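# Close the cabinet's bottom drawer with two arms

## Task

Shove the bottom drawer of the cabinet so it is at least 90 percent closed and stays put on its own; then open the gripper, back the robot away, and make sure the drawer is not being held in place by the robot at the finish.

## Robot and tools

Robot: two 7-joint arms, left_arm and right_arm, each ending in a parallel gripper. The fingers point along the gripper's +z axis and open and close along its y axis. The reported end_effector_position is the spot between the closed finger pads, roughly 2 cm short of the fingertips; closing pushes the tips about 10 mm further along +z.

World frame (used by every result): origin on the table surface midway between the arms, +z up, +x outward over the table, left_arm on the +y side. The names left and right do not refer to image sides. Printed hand positions can be slightly off, more so at long reach.

execute_actions(actions): a list of actions run one after another. Each action is a table of up to 15 rows; each row lasts one control step (1/30 s), and if fewer than 15 rows are given the last row is repeated to fill 15 steps (0.5 s). A row is one flat list of 14 numbers, each in [-1, 1], covering both arms even if only one moves: left_arm dx, dy, dz, rx, ry, rz, opening, then right_arm dx, dy, dz, rx, ry, rz, opening. dx..rz are an offset, not a pose: they are measured in that gripper's own axes from its measured pose at the start of the action (for the first action in a call, the last pose reported in this scene). Every row refers to that same start pose, not the previous row. Scale: 1.0 = 0.6 m of translation or 180 degrees of rotation; rx, ry, rz form a single rotation vector. Opening is absolute: +1 fully open (0.084 m), -1 closed. An empty list just returns state and images.

move(target, speed, blocking): drives each gripper in a straight line toward a target given as one 14-number row laid out like an execute_actions row, offsets in the gripper's own axes from the pose in the latest result showing one, same scaling. speed is the top path speed in m/s, 0.002 to 0.5 (default 0.25); rotation is capped at twice that in rad/s. Paths take 0.5 to 10 s and end together; longer ones are cut off at 10 s. Grippers take the shorter rotation. Openings are sent at the start. The path ignores obstacles and the other arm, and the real hand can lag, drift, or overshoot the speed, especially near full extension. Faster contact and a target set deeper past the contact both mean harder pressing. The result adds a move: line with the ending (done, off_target, moving, held, fault), the limits that acted (paced = the sent pose was clipped; held = a check blocked steps, after which the arm may jump fast), and each gripper's distance from its target. If only one arm is named, the other finished normally. With blocking=false the result comes after 0.5 s while motion continues; new actions or moves are refused until a result shows it ended, so use wait or stop.

wait(seconds): 0 to 10; arms keep their last command; returns early if a running move finishes. stop(): brakes a running move (needs stopping distance; fingers keep moving). zoom_image(camera, region): region [x0, y0, x1, y1] in pixels, at most 504x504, from cam_head_left, cam_head_right, cam_high, cam_low, cam_left_wrist, cam_right_wrist (all 896x504). finished_scene(scene): ends the scene (1 or 2) irreversibly and reports success.

Control details: each step the commanded pose is limited to 70 mm and 16 degrees from the measured pose; the arm then follows via damped inverse kinematics, favouring position over orientation. Distant targets need several actions, and after an action the arm only continues to its last clipped pose. Hand target lines show where each arm is currently being driven. Elbows cannot fully straighten. To keep an arm still, send the offset back to its desired pose in the first call of a reply and zeros afterward, always with the opening you want.

Results: a state line per arm with position (m), quaternion wxyz, velocities; grip_measured (finger opening on the command scale); joint positions and torques (torques include offsets and noise, nonzero even in free air); step readings with HELD marking steps where an arm's command was held back; pose unreachable lines when the clearance check altered a command; MOTOR HOT from 65 °C, and an OVER-TEMPERATURE FAULT at 80 °C brakes that arm until cool.

Hazards: if contact torque hits a joint's load limit (waist and shoulder 46.5, upper arm roll, elbow, forearm roll 27.9, wrist pitch and wrist roll 18.6 N m), the arm backs off, freezes 10 s and drops the rest of the call. Avoid arm-to-arm collisions, slamming the drawer, very hard pushes, and knocking anything off the table (that fails the task). Random brief tugs may disturb held parts or loose objects. The simulation runs while you think, with the robot holding its last command. For the drawer, push its front gently along the closing direction at modest speed, confirm it is at least 90 percent shut in images, then open the gripper and withdraw so nothing holds it before calling finished_scene.

Each tool is called after "Call:" by a JSON object that holds its "fn" and its "kwargs".

## Session

Call:
{"fn": "execute_actions", "kwargs": {"actions": []}}

Scene clock: 0.00 s.
left_arm: end_effector_position=(+0.0929, +0.4272, +0.3178) grip_measured=+1.00 end_effector_quat_wxyz=(-0.066, +0.928, -0.350, +0.113) end_effector_velocity=(+0.000, -0.000, -0.000) end_effector_angular_velocity=(+0.000, +0.000, -0.003) | right_arm: end_effector_position=(+0.6309, -0.0797, +0.3083) grip_measured=+1.00 end_effector_quat_wxyz=(-0.499, +0.667, -0.548, -0.079) end_effector_velocity=(+0.000, +0.000, +0.001) end_effector_angular_velocity=(+0.000, -0.001, +0.000)
Joint positions: left_arm=[ 0.782 -1.469  0.308  0.519  0.162  1.758  1.544  0.084] | right_arm=[ 0.16   0.197 -0.067  1.259  1.365  0.734  0.632  0.084]
Joint velocities: left_arm=[-0.     0.    -0.    -0.    -0.001 -0.     0.002 -0.   ] | right_arm=[ 0.     0.     0.     0.001  0.    -0.    -0.     0.   ]
Joint torques (N m, as the arm reports them, + toward a larger angle): no reading
Hand target (left_arm): +0.093, +0.427, +0.318; -0.066, +0.928, -0.350, +0.113
Hand target (right_arm): +0.631, -0.080, +0.308; -0.499, +0.667, -0.548, -0.079

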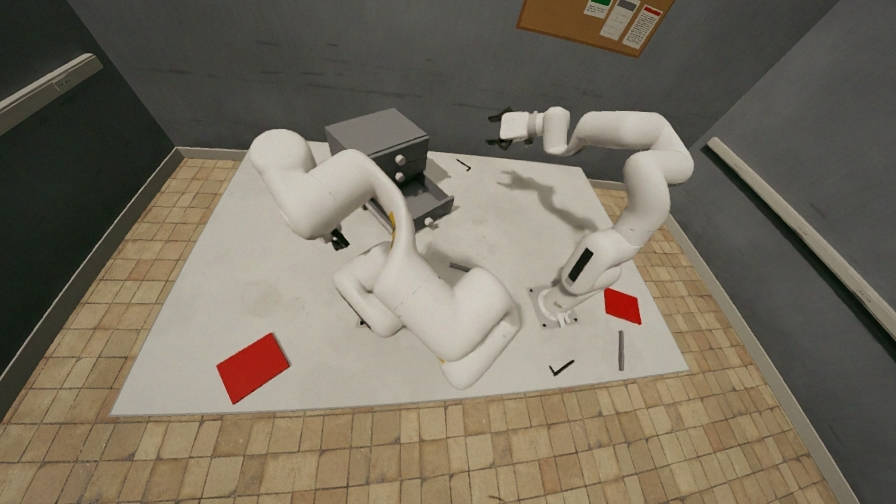

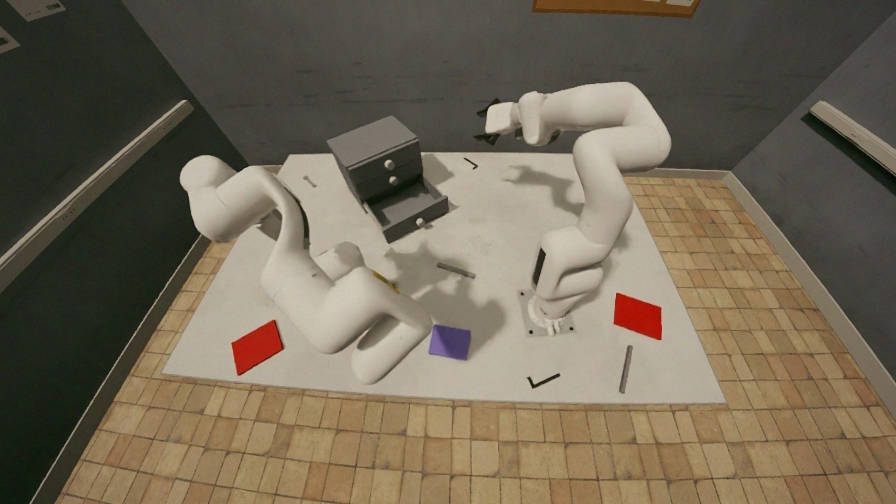

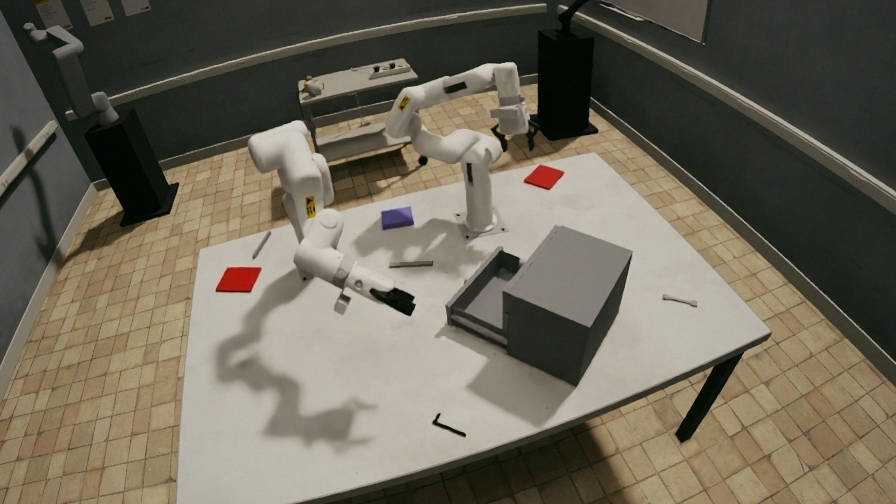

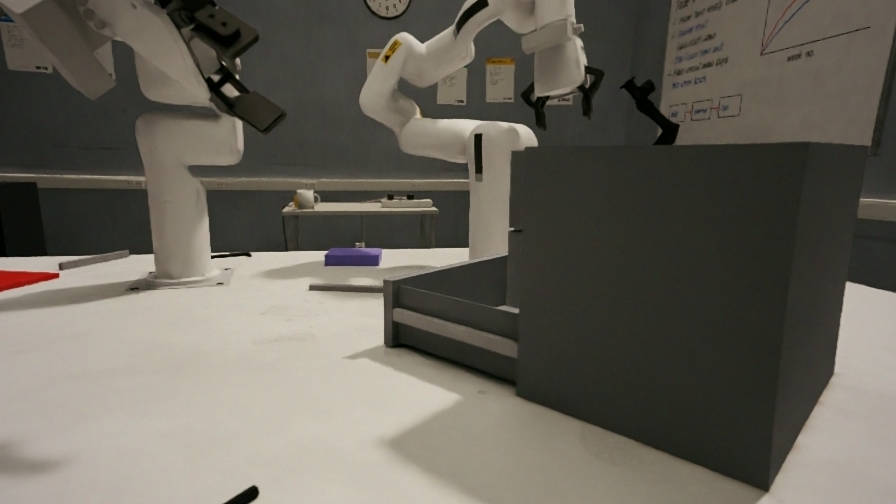

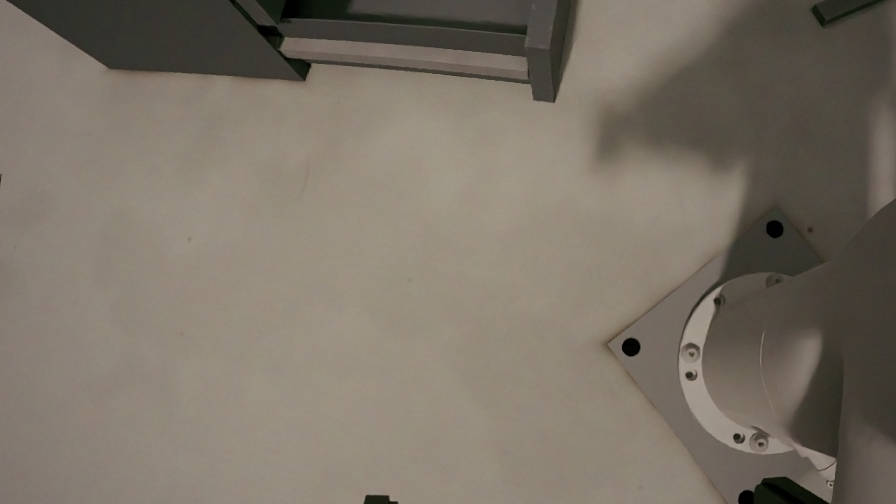

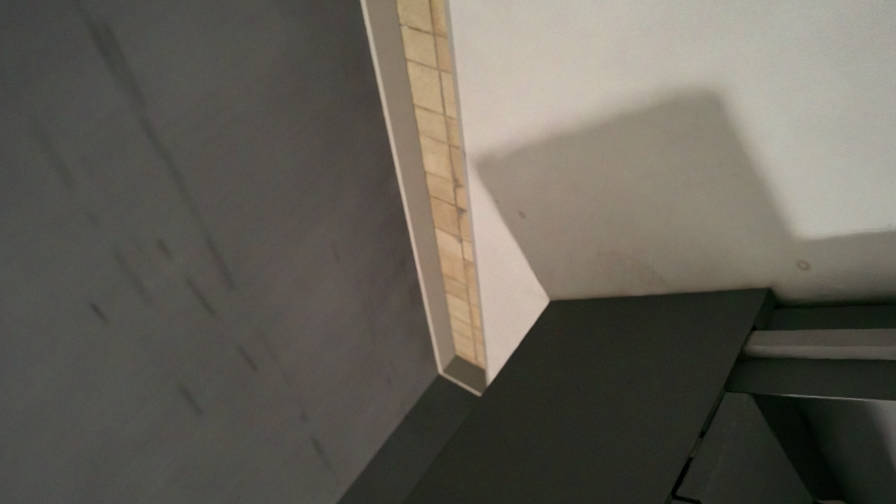

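Call:
{"fn": "move", "kwargs": {"target": [0,0,0,0,0,0,1,-0.033,0.615,0.1,0,0,-0.5,-1]}}

Scene clock: 15.67 s.
left_arm: end_effector_position=(+0.0929, +0.4272, +0.3178) grip_measured=+1.00 end_effector_quat_wxyz=(-0.066, +0.928, -0.350, +0.113) end_effector_velocity=(+0.000, -0.000, -0.000) end_effector_angular_velocity=(-0.000, +0.001, +0.000) | right_arm: end_effector_position=(+0.3505, +0.0153, +0.0790) grip_measured=-1.00 end_effector_quat_wxyz=(-0.410, +0.859, +0.084, +0.296) end_effector_velocity=(-0.001, +0.001, -0.000) end_effector_angular_velocity=(-0.001, -0.002, +0.002)
Joint positions: left_arm=[ 0.782 -1.469  0.308  0.519  0.162  1.758  1.544  0.084] | right_arm=[ 0.422  0.104  0.154  0.499  2.651  0.691 -2.101  0.   ]
Joint velocities: left_arm=[ 0.     0.    -0.    -0.001  0.     0.    -0.    -0.   ] | right_arm=[ 0.002  0.001  0.002 -0.002  0.005  0.002 -0.006  0.   ]
Joint torques (N m, as the arm reports them, + toward a larger angle): left_arm=[-0.51  7.81 -3.04  8.    0.69 -1.49 -0.09] | right_arm=[ -1.62 -18.28  -0.14   8.07   0.1    2.42  -0.16]
Hand target (left_arm): +0.093, +0.427, +0.318; -0.066, +0.928, -0.350, +0.113
Hand target (right_arm): +0.350, +0.015, +0.079; -0.409, +0.859, +0.084, +0.296
Off the commanded pose (left_arm): 0.000 m, 0 deg.
Off the commanded pose (right_arm): 0.001 m, 0 deg.
move: done
camera_calibration (this result's frames):
cam_left_wrist: T_world_to_cam=[[-0.644038, -0.744455, -0.176075, 0.464028], [-0.725527, 0.667386, -0.167949, -0.0954572], [0.24254, 0.0195814, -0.969944, 0.410411], [0, 0, 0, 1]] pos_world=[0.130054, 0.401119, 0.463748]
cam_right_wrist: T_world_to_cam=[[0.412315, -0.626526, -0.661409, -0.0441573], [-0.8026, 0.0937203, -0.58911, 0.396136], [0.43108, 0.773745, -0.464207, 0.000406656], [0, 0, 0, 1]] pos_world=[0.33597, -0.0651063, 0.204351]

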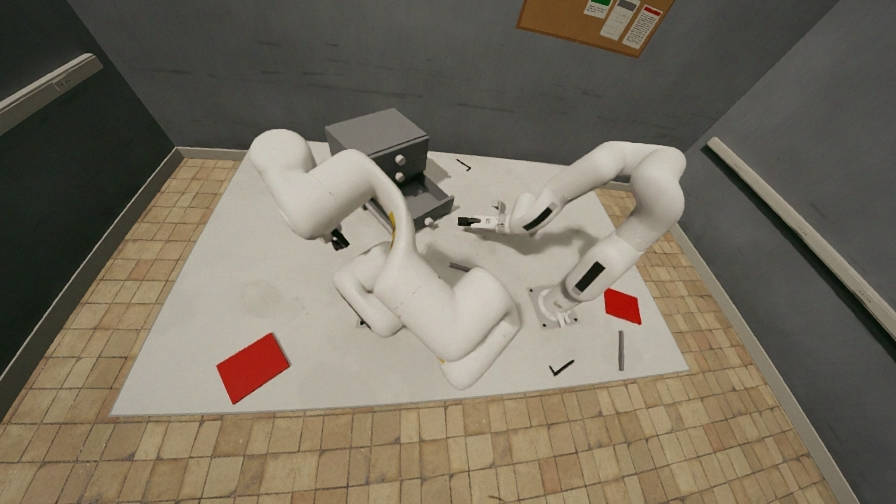

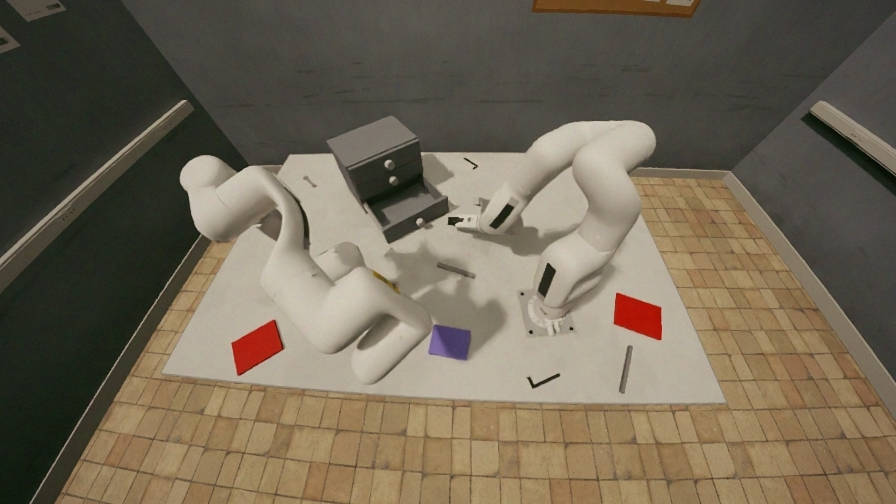

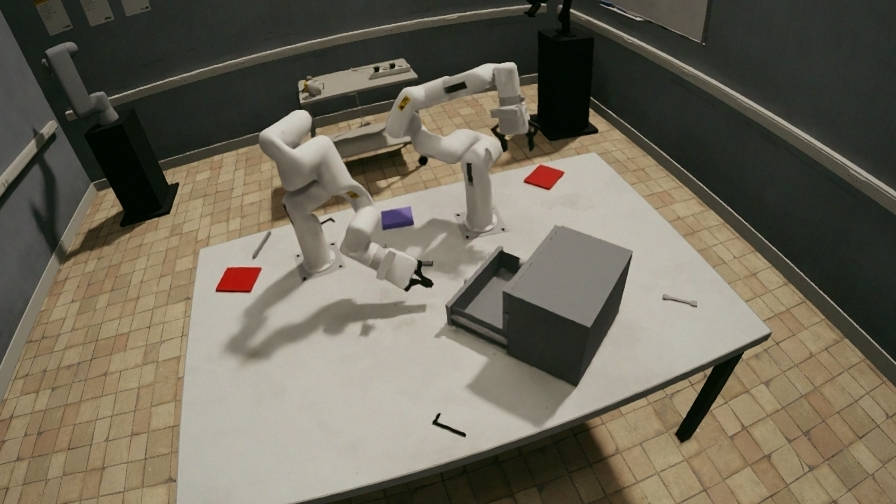

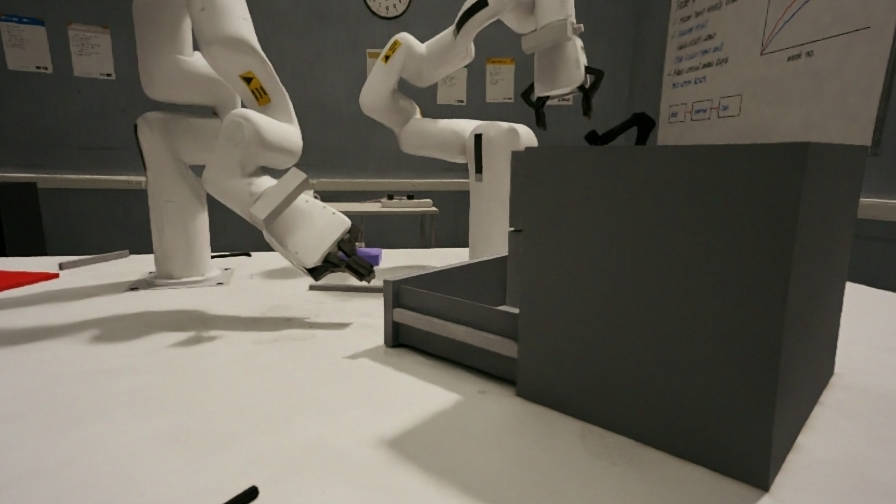

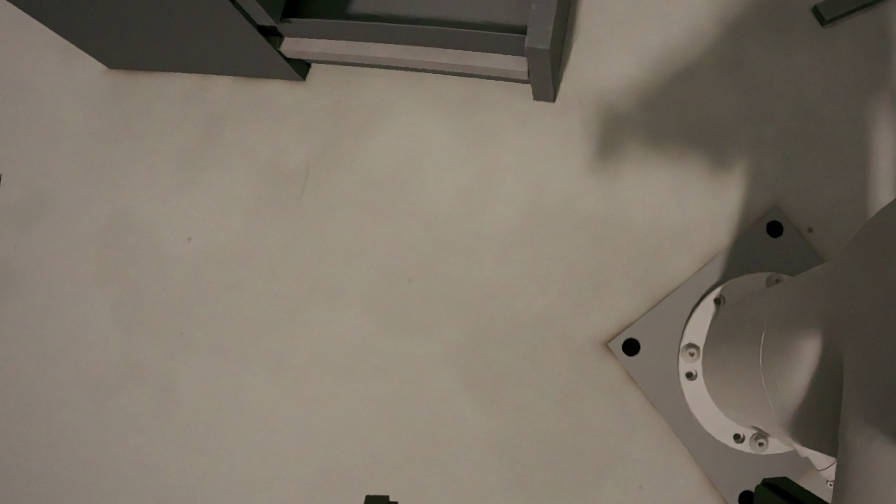

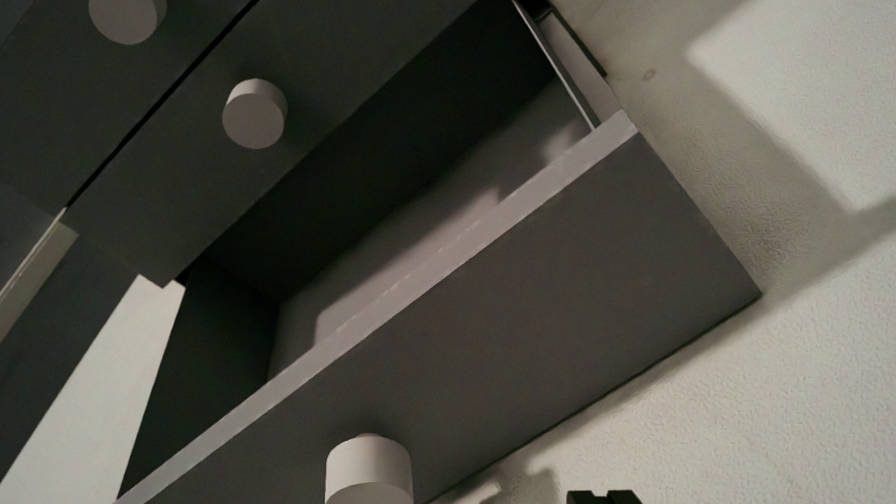

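Call:
{"fn": "move", "kwargs": {"target": [0,0,0,0,0,0,1,0.18,-0.033,0.36,0,0,0,-1], "speed": 0.06}}

Scene clock: 25.53 s.
left_arm: end_effector_position=(+0.0929, +0.4272, +0.3178) grip_measured=+1.00 end_effector_quat_wxyz=(-0.066, +0.928, -0.350, +0.113) end_effector_velocity=(+0.000, +0.000, +0.000) end_effector_angular_velocity=(+0.001, +0.000, +0.001) | right_arm: end_effector_position=(+0.5253, +0.1802, +0.0489) grip_measured=-1.00 end_effector_quat_wxyz=(-0.409, +0.859, +0.085, +0.297) end_effector_velocity=(+0.001, -0.000, +0.001) end_effector_angular_velocity=(-0.000, +0.000, -0.002)
Joint positions: left_arm=[ 0.782 -1.469  0.308  0.519  0.162  1.758  1.544  0.084] | right_arm=[ 0.506  0.763  0.16   1.465  2.513  0.373 -1.956  0.   ]
Joint velocities: left_arm=[-0.001  0.    -0.001  0.     0.    -0.001 -0.002 -0.   ] | right_arm=[-0.    -0.    -0.     0.002 -0.002 -0.002  0.003  0.   ]
Joint torques (N m, as the arm reports them, + toward a larger angle): left_arm=[-0.45  7.85 -2.98  7.94  0.71 -1.5   0.  ] | right_arm=[ -1.78 -37.97   1.07  11.09   0.24   2.88   0.05]
Hand target (left_arm): +0.093, +0.427, +0.318; -0.066, +0.928, -0.350, +0.113
Hand target (right_arm): +0.525, +0.180, +0.049; -0.409, +0.859, +0.085, +0.297
Off the commanded pose (left_arm): 0.000 m, 0 deg.
Off the commanded pose (right_arm): 0.000 m, 0 deg.
move: done
camera_calibration (this result's frames):
cam_left_wrist: T_world_to_cam=[[-0.644038, -0.744455, -0.176075, 0.464029], [-0.725527, 0.667386, -0.167949, -0.0954572], [0.24254, 0.0195815, -0.969944, 0.410412], [0, 0, 0, 1]] pos_world=[0.130054, 0.401119, 0.463748]
cam_right_wrist: T_world_to_cam=[[0.413326, -0.627091, -0.660241, -0.0332606], [-0.801947, 0.0927699, -0.590149, 0.503083], [0.431328, 0.773402, -0.46455, -0.216555], [0, 0, 0, 1]] pos_world=[0.5106, 0.0999558, 0.174333]

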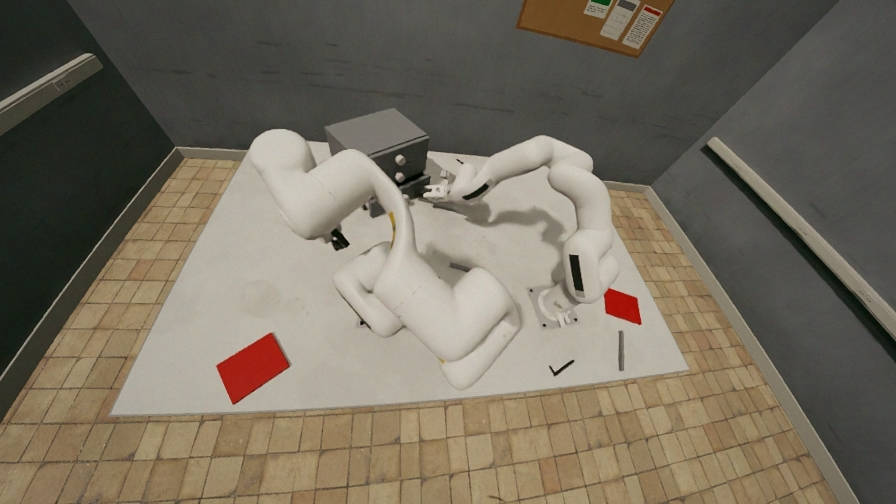

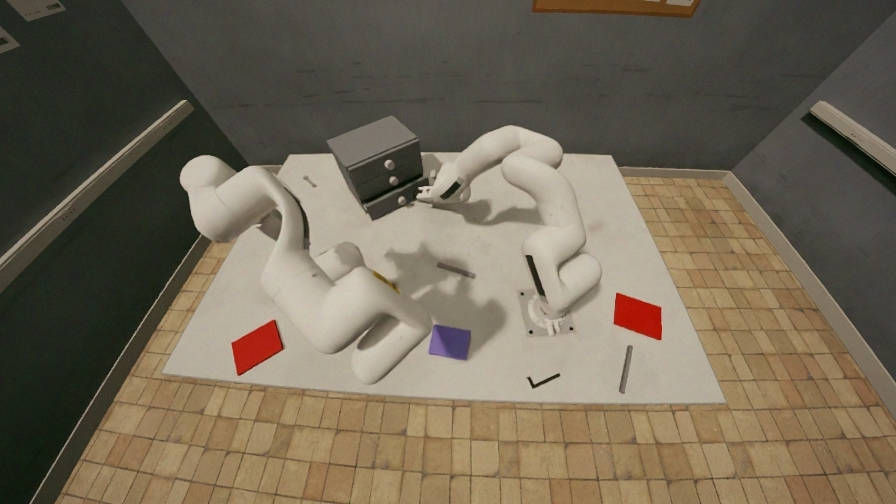

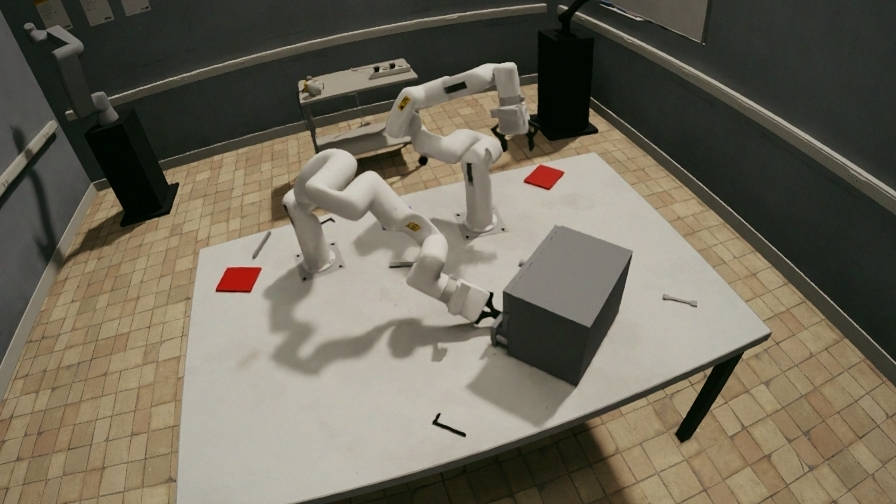

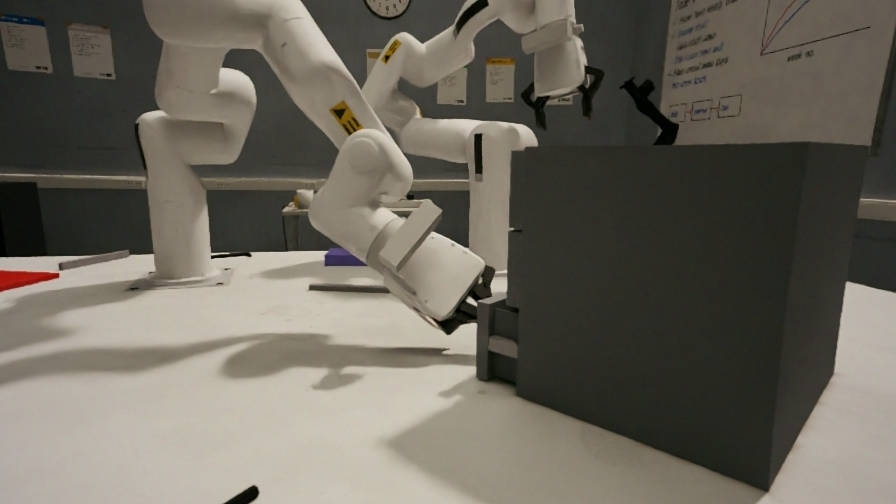

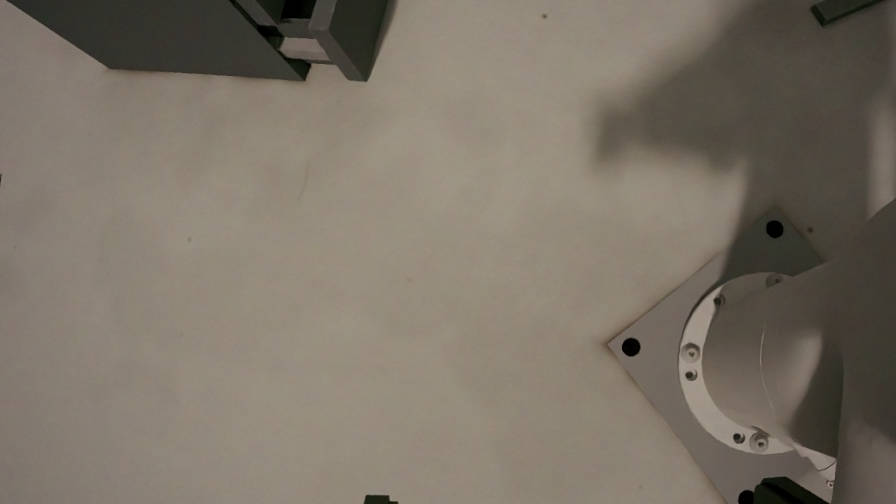

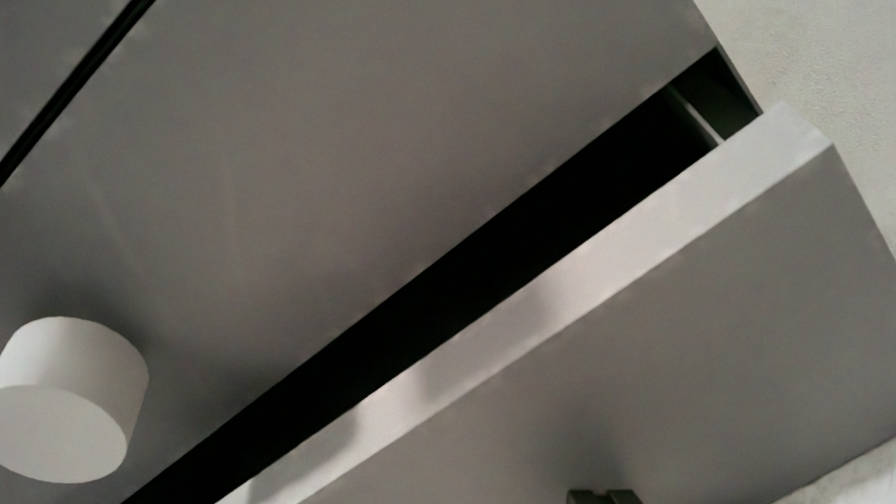

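About 3.5 cm left.

Call:
{"fn": "move", "kwargs": {"target": [0,0,0,0,0,0,1,0.029,-0.008,0.044,0,0,0,-1], "speed": 0.04}}

Call:
{"fn": "move", "kwargs": {"target": [0,0,0,0,0,0,1,-0.1,0,-0.35,0,0,0,-1]}}

Scene clock: 31.10 s.
left_arm: end_effector_position=(+0.0929, +0.4272, +0.3178) grip_measured=+1.00 end_effector_quat_wxyz=(-0.066, +0.928, -0.350, +0.113) end_effector_velocity=(-0.000, +0.000, -0.000) end_effector_angular_velocity=(-0.000, +0.000, +0.001) | right_arm: end_effector_position=(+0.5489, +0.2016, +0.0492) grip_measured=-1.00 end_effector_quat_wxyz=(-0.409, +0.859, +0.085, +0.297) end_effector_velocity=(-0.001, +0.000, -0.001) end_effector_angular_velocity=(-0.001, +0.003, +0.001)
Joint positions: left_arm=[ 0.782 -1.469  0.308  0.519  0.162  1.758  1.544  0.084] | right_arm=[ 0.513  0.855  0.176  1.627  2.428  0.304 -1.876  0.   ]
Joint velocities: left_arm=[ 0.  0.  0.  0.  0. -0. -0.  0.] | right_arm=[-0.001  0.001  0.002  0.    -0.004 -0.003  0.003  0.   ]
Joint torques (N m, as the arm reports them, + toward a larger angle): left_arm=[-0.62  7.65 -3.07  7.97  0.74 -1.51 -0.04] | right_arm=[ -0.96 -40.5    1.43  11.92  -0.1    3.01  -0.13]
Hand target (left_arm): +0.093, +0.427, +0.318; -0.066, +0.928, -0.350, +0.113
Hand target (right_arm): +0.549, +0.202, +0.049; -0.409, +0.859, +0.085, +0.297
Off the commanded pose (left_arm): 0.000 m, 0 deg.
Off the commanded pose (right_arm): 0.000 m, 0 deg.
move: done
camera_calibration (this result's frames):
cam_left_wrist: T_world_to_cam=[[-0.644038, -0.744455, -0.176075, 0.464028], [-0.725527, 0.667386, -0.167949, -0.0954572], [0.24254, 0.0195814, -0.969944, 0.410412], [0, 0, 0, 1]] pos_world=[0.130054, 0.401119, 0.463748]
cam_right_wrist: T_world_to_cam=[[0.413589, -0.626956, -0.660205, -0.0295145], [-0.801842, 0.0926568, -0.590309, 0.520248], [0.43127, 0.773525, -0.464398, -0.243177], [0, 0, 0, 1]] pos_world=[0.534239, 0.121394, 0.174691]

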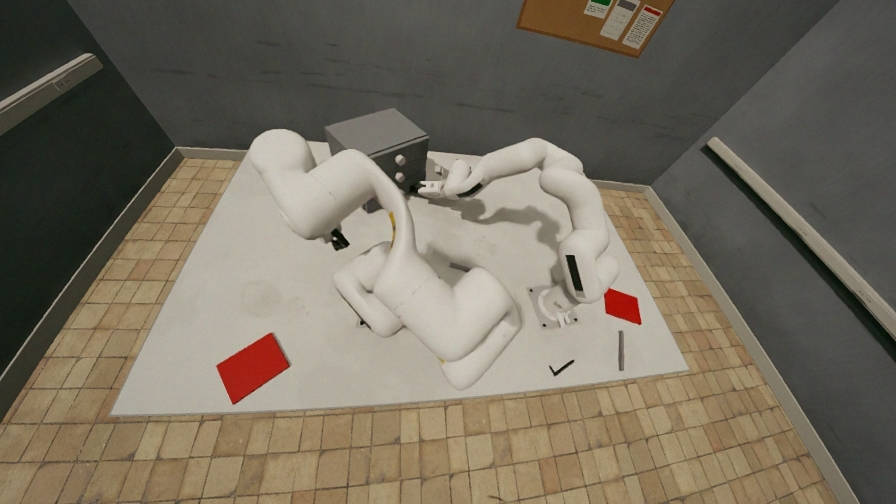

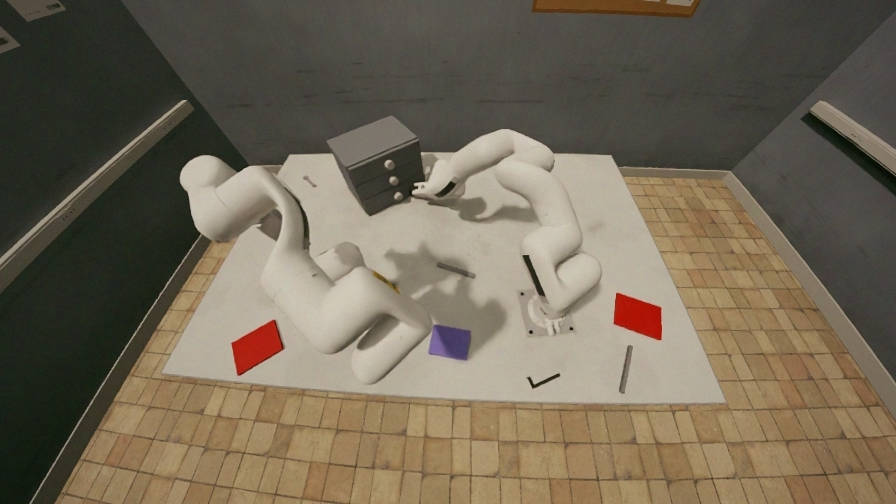

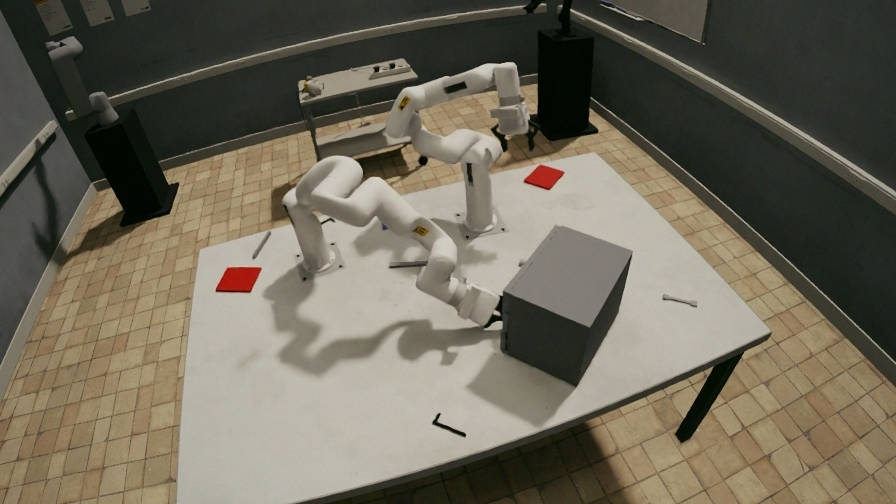

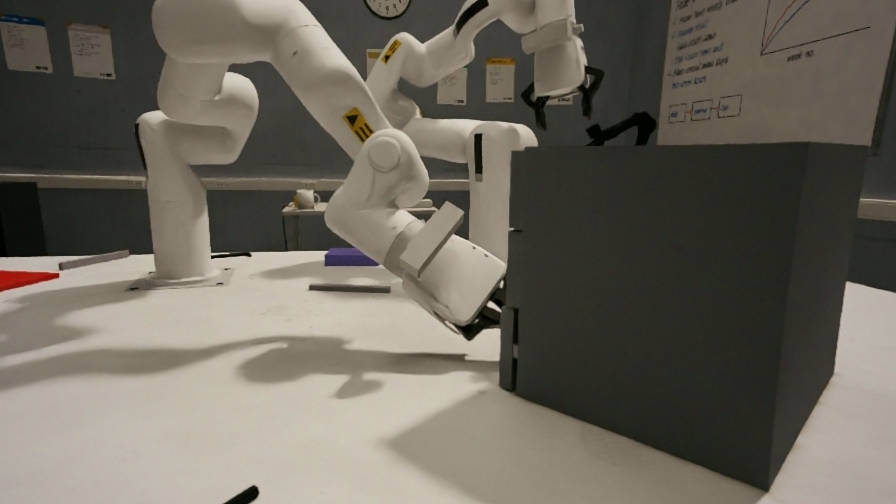

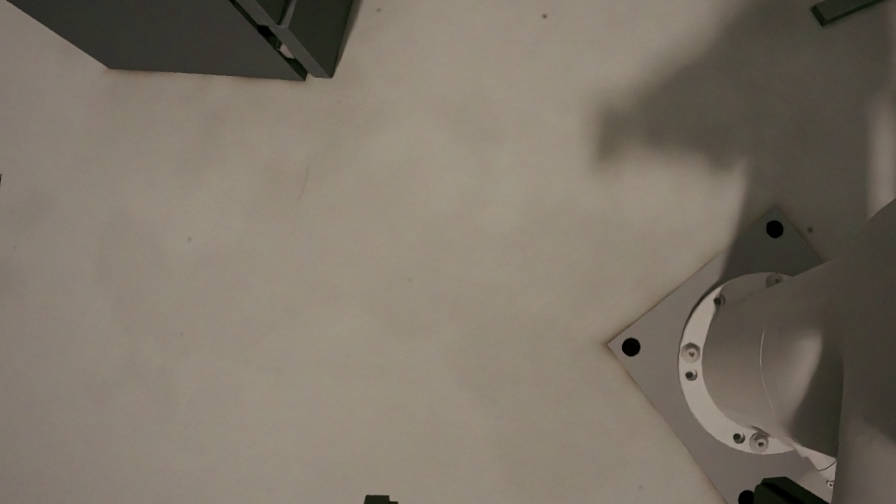

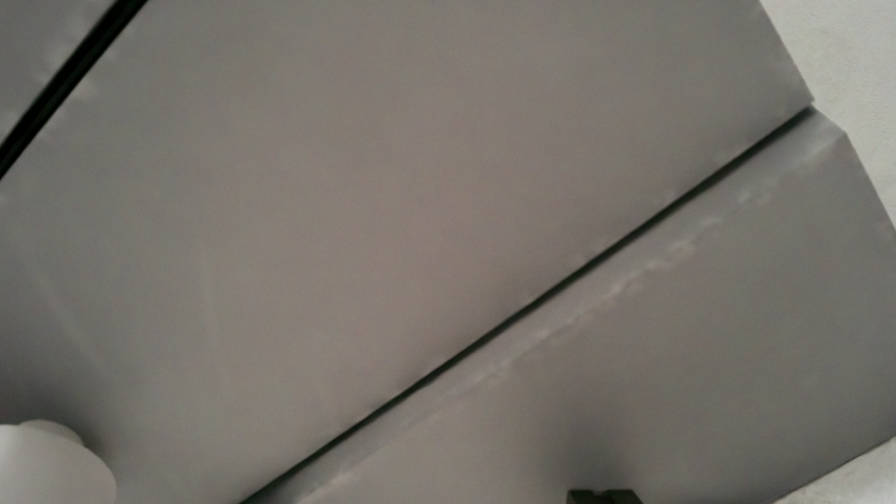

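Scene clock: 32.50 s.
left_arm: end_effector_position=(+0.0929, +0.4272, +0.3178) grip_measured=+1.00 end_effector_quat_wxyz=(-0.066, +0.928, -0.350, +0.113) end_effector_velocity=(+0.000, +0.000, +0.000) end_effector_angular_velocity=(+0.001, -0.001, -0.000) | right_arm: end_effector_position=(+0.4082, +0.0494, +0.1169) grip_measured=-1.00 end_effector_quat_wxyz=(-0.410, +0.859, +0.084, +0.296) end_effector_velocity=(-0.000, -0.002, -0.000) end_effector_angular_velocity=(-0.001, +0.001, -0.002)
Joint positions: left_arm=[ 0.782 -1.469  0.308  0.519  0.162  1.758  1.544  0.084] | right_arm=[ 0.381  0.156  0.197  0.725  2.53   0.534 -1.961  0.   ]
Joint velocities: left_arm=[-0.     0.     0.     0.001  0.    -0.     0.     0.   ] | right_arm=[-0.001 -0.004 -0.001 -0.004 -0.001 -0.     0.001  0.   ]
Joint torques (N m, as the arm reports them, + toward a larger angle): left_arm=[-0.5   7.84 -2.98  7.96  0.69 -1.48 -0.08] | right_arm=[ -1.17 -22.1   -0.02   9.51   0.1    2.36  -0.11]
Hand target (left_arm): +0.093, +0.427, +0.318; -0.066, +0.928, -0.350, +0.113
Hand target (right_arm): +0.408, +0.049, +0.117; -0.410, +0.859, +0.084, +0.296
Off the commanded pose (left_arm): 0.000 m, 0 deg.
Off the commanded pose (right_arm): 0.000 m, 0 deg.
move: done
camera_calibration (this result's frames):
cam_left_wrist: T_world_to_cam=[[-0.644038, -0.744455, -0.176074, 0.464028], [-0.725527, 0.667386, -0.167949, -0.0954572], [0.24254, 0.0195812, -0.969944, 0.410412], [0, 0, 0, 1]] pos_world=[0.130054, 0.401119, 0.463748]
cam_right_wrist: T_world_to_cam=[[0.412525, -0.62638, -0.661416, -0.0215364], [-0.802553, 0.0935988, -0.589192, 0.46157], [0.430966, 0.773878, -0.464092, -0.0331847], [0, 0, 0, 1]] pos_world=[0.39362, -0.0310114, 0.242308]

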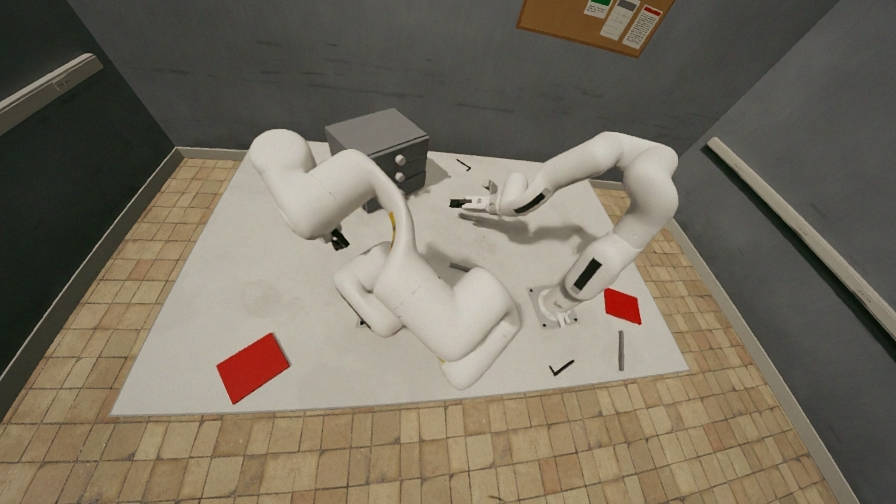

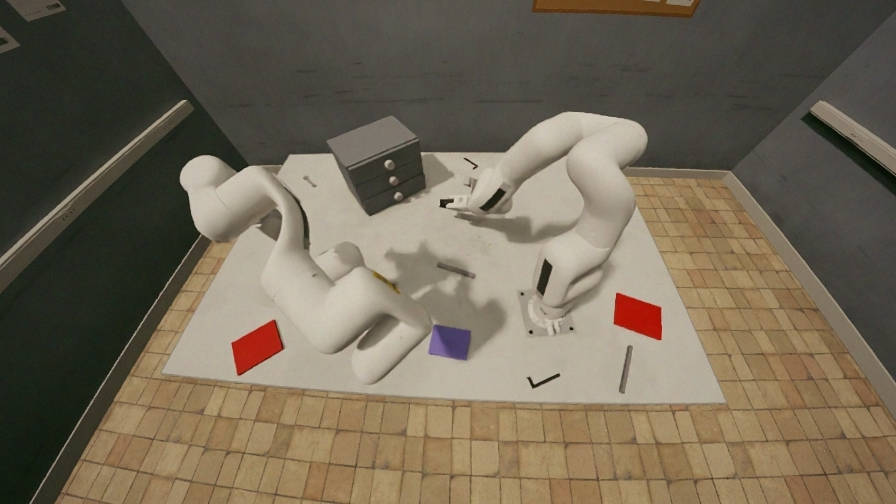

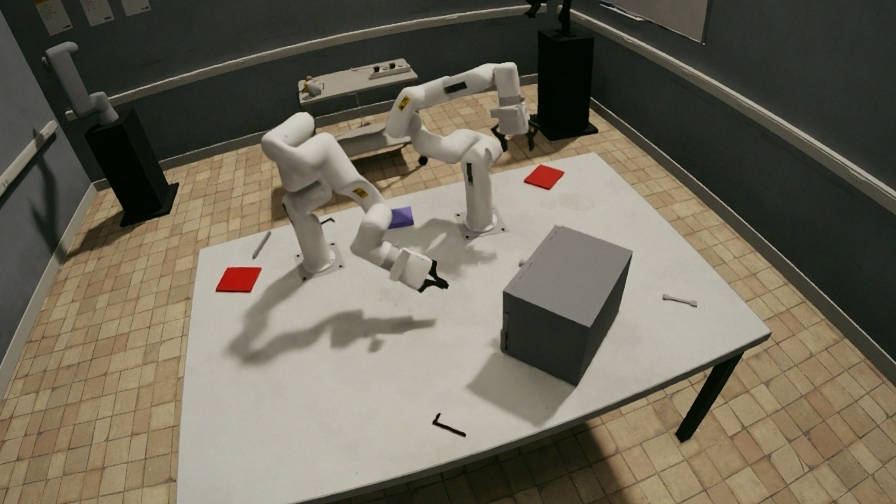

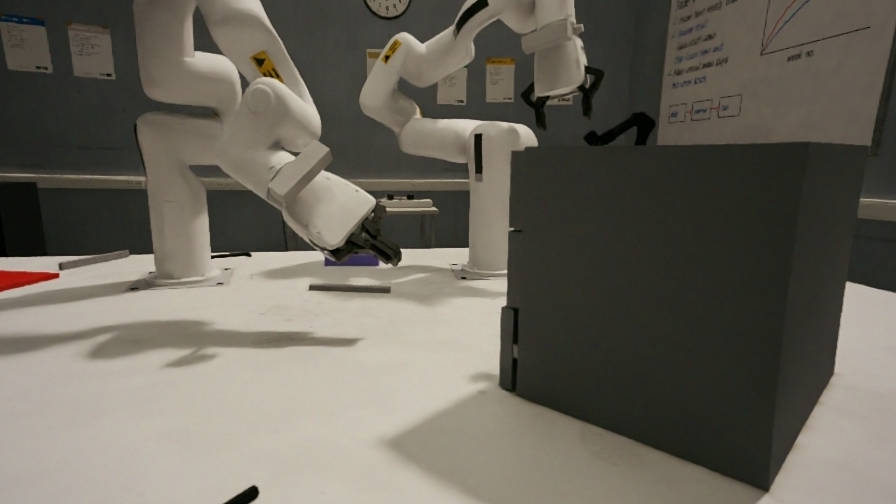

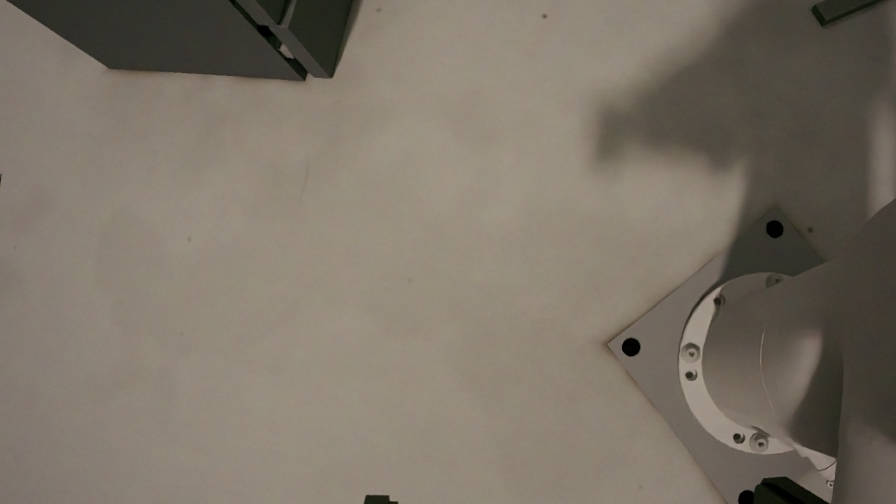

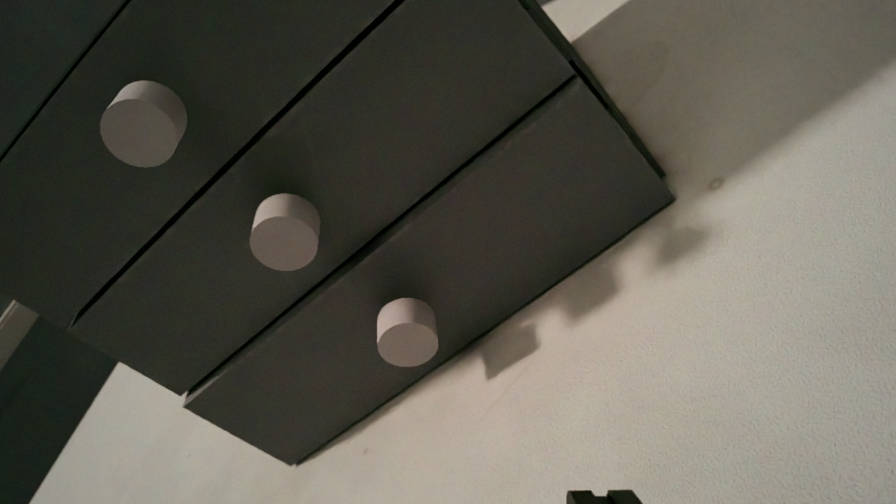

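Call:
{"fn": "finished_scene", "kwargs": {"scene": 1}}

The scene is finished: the task was done.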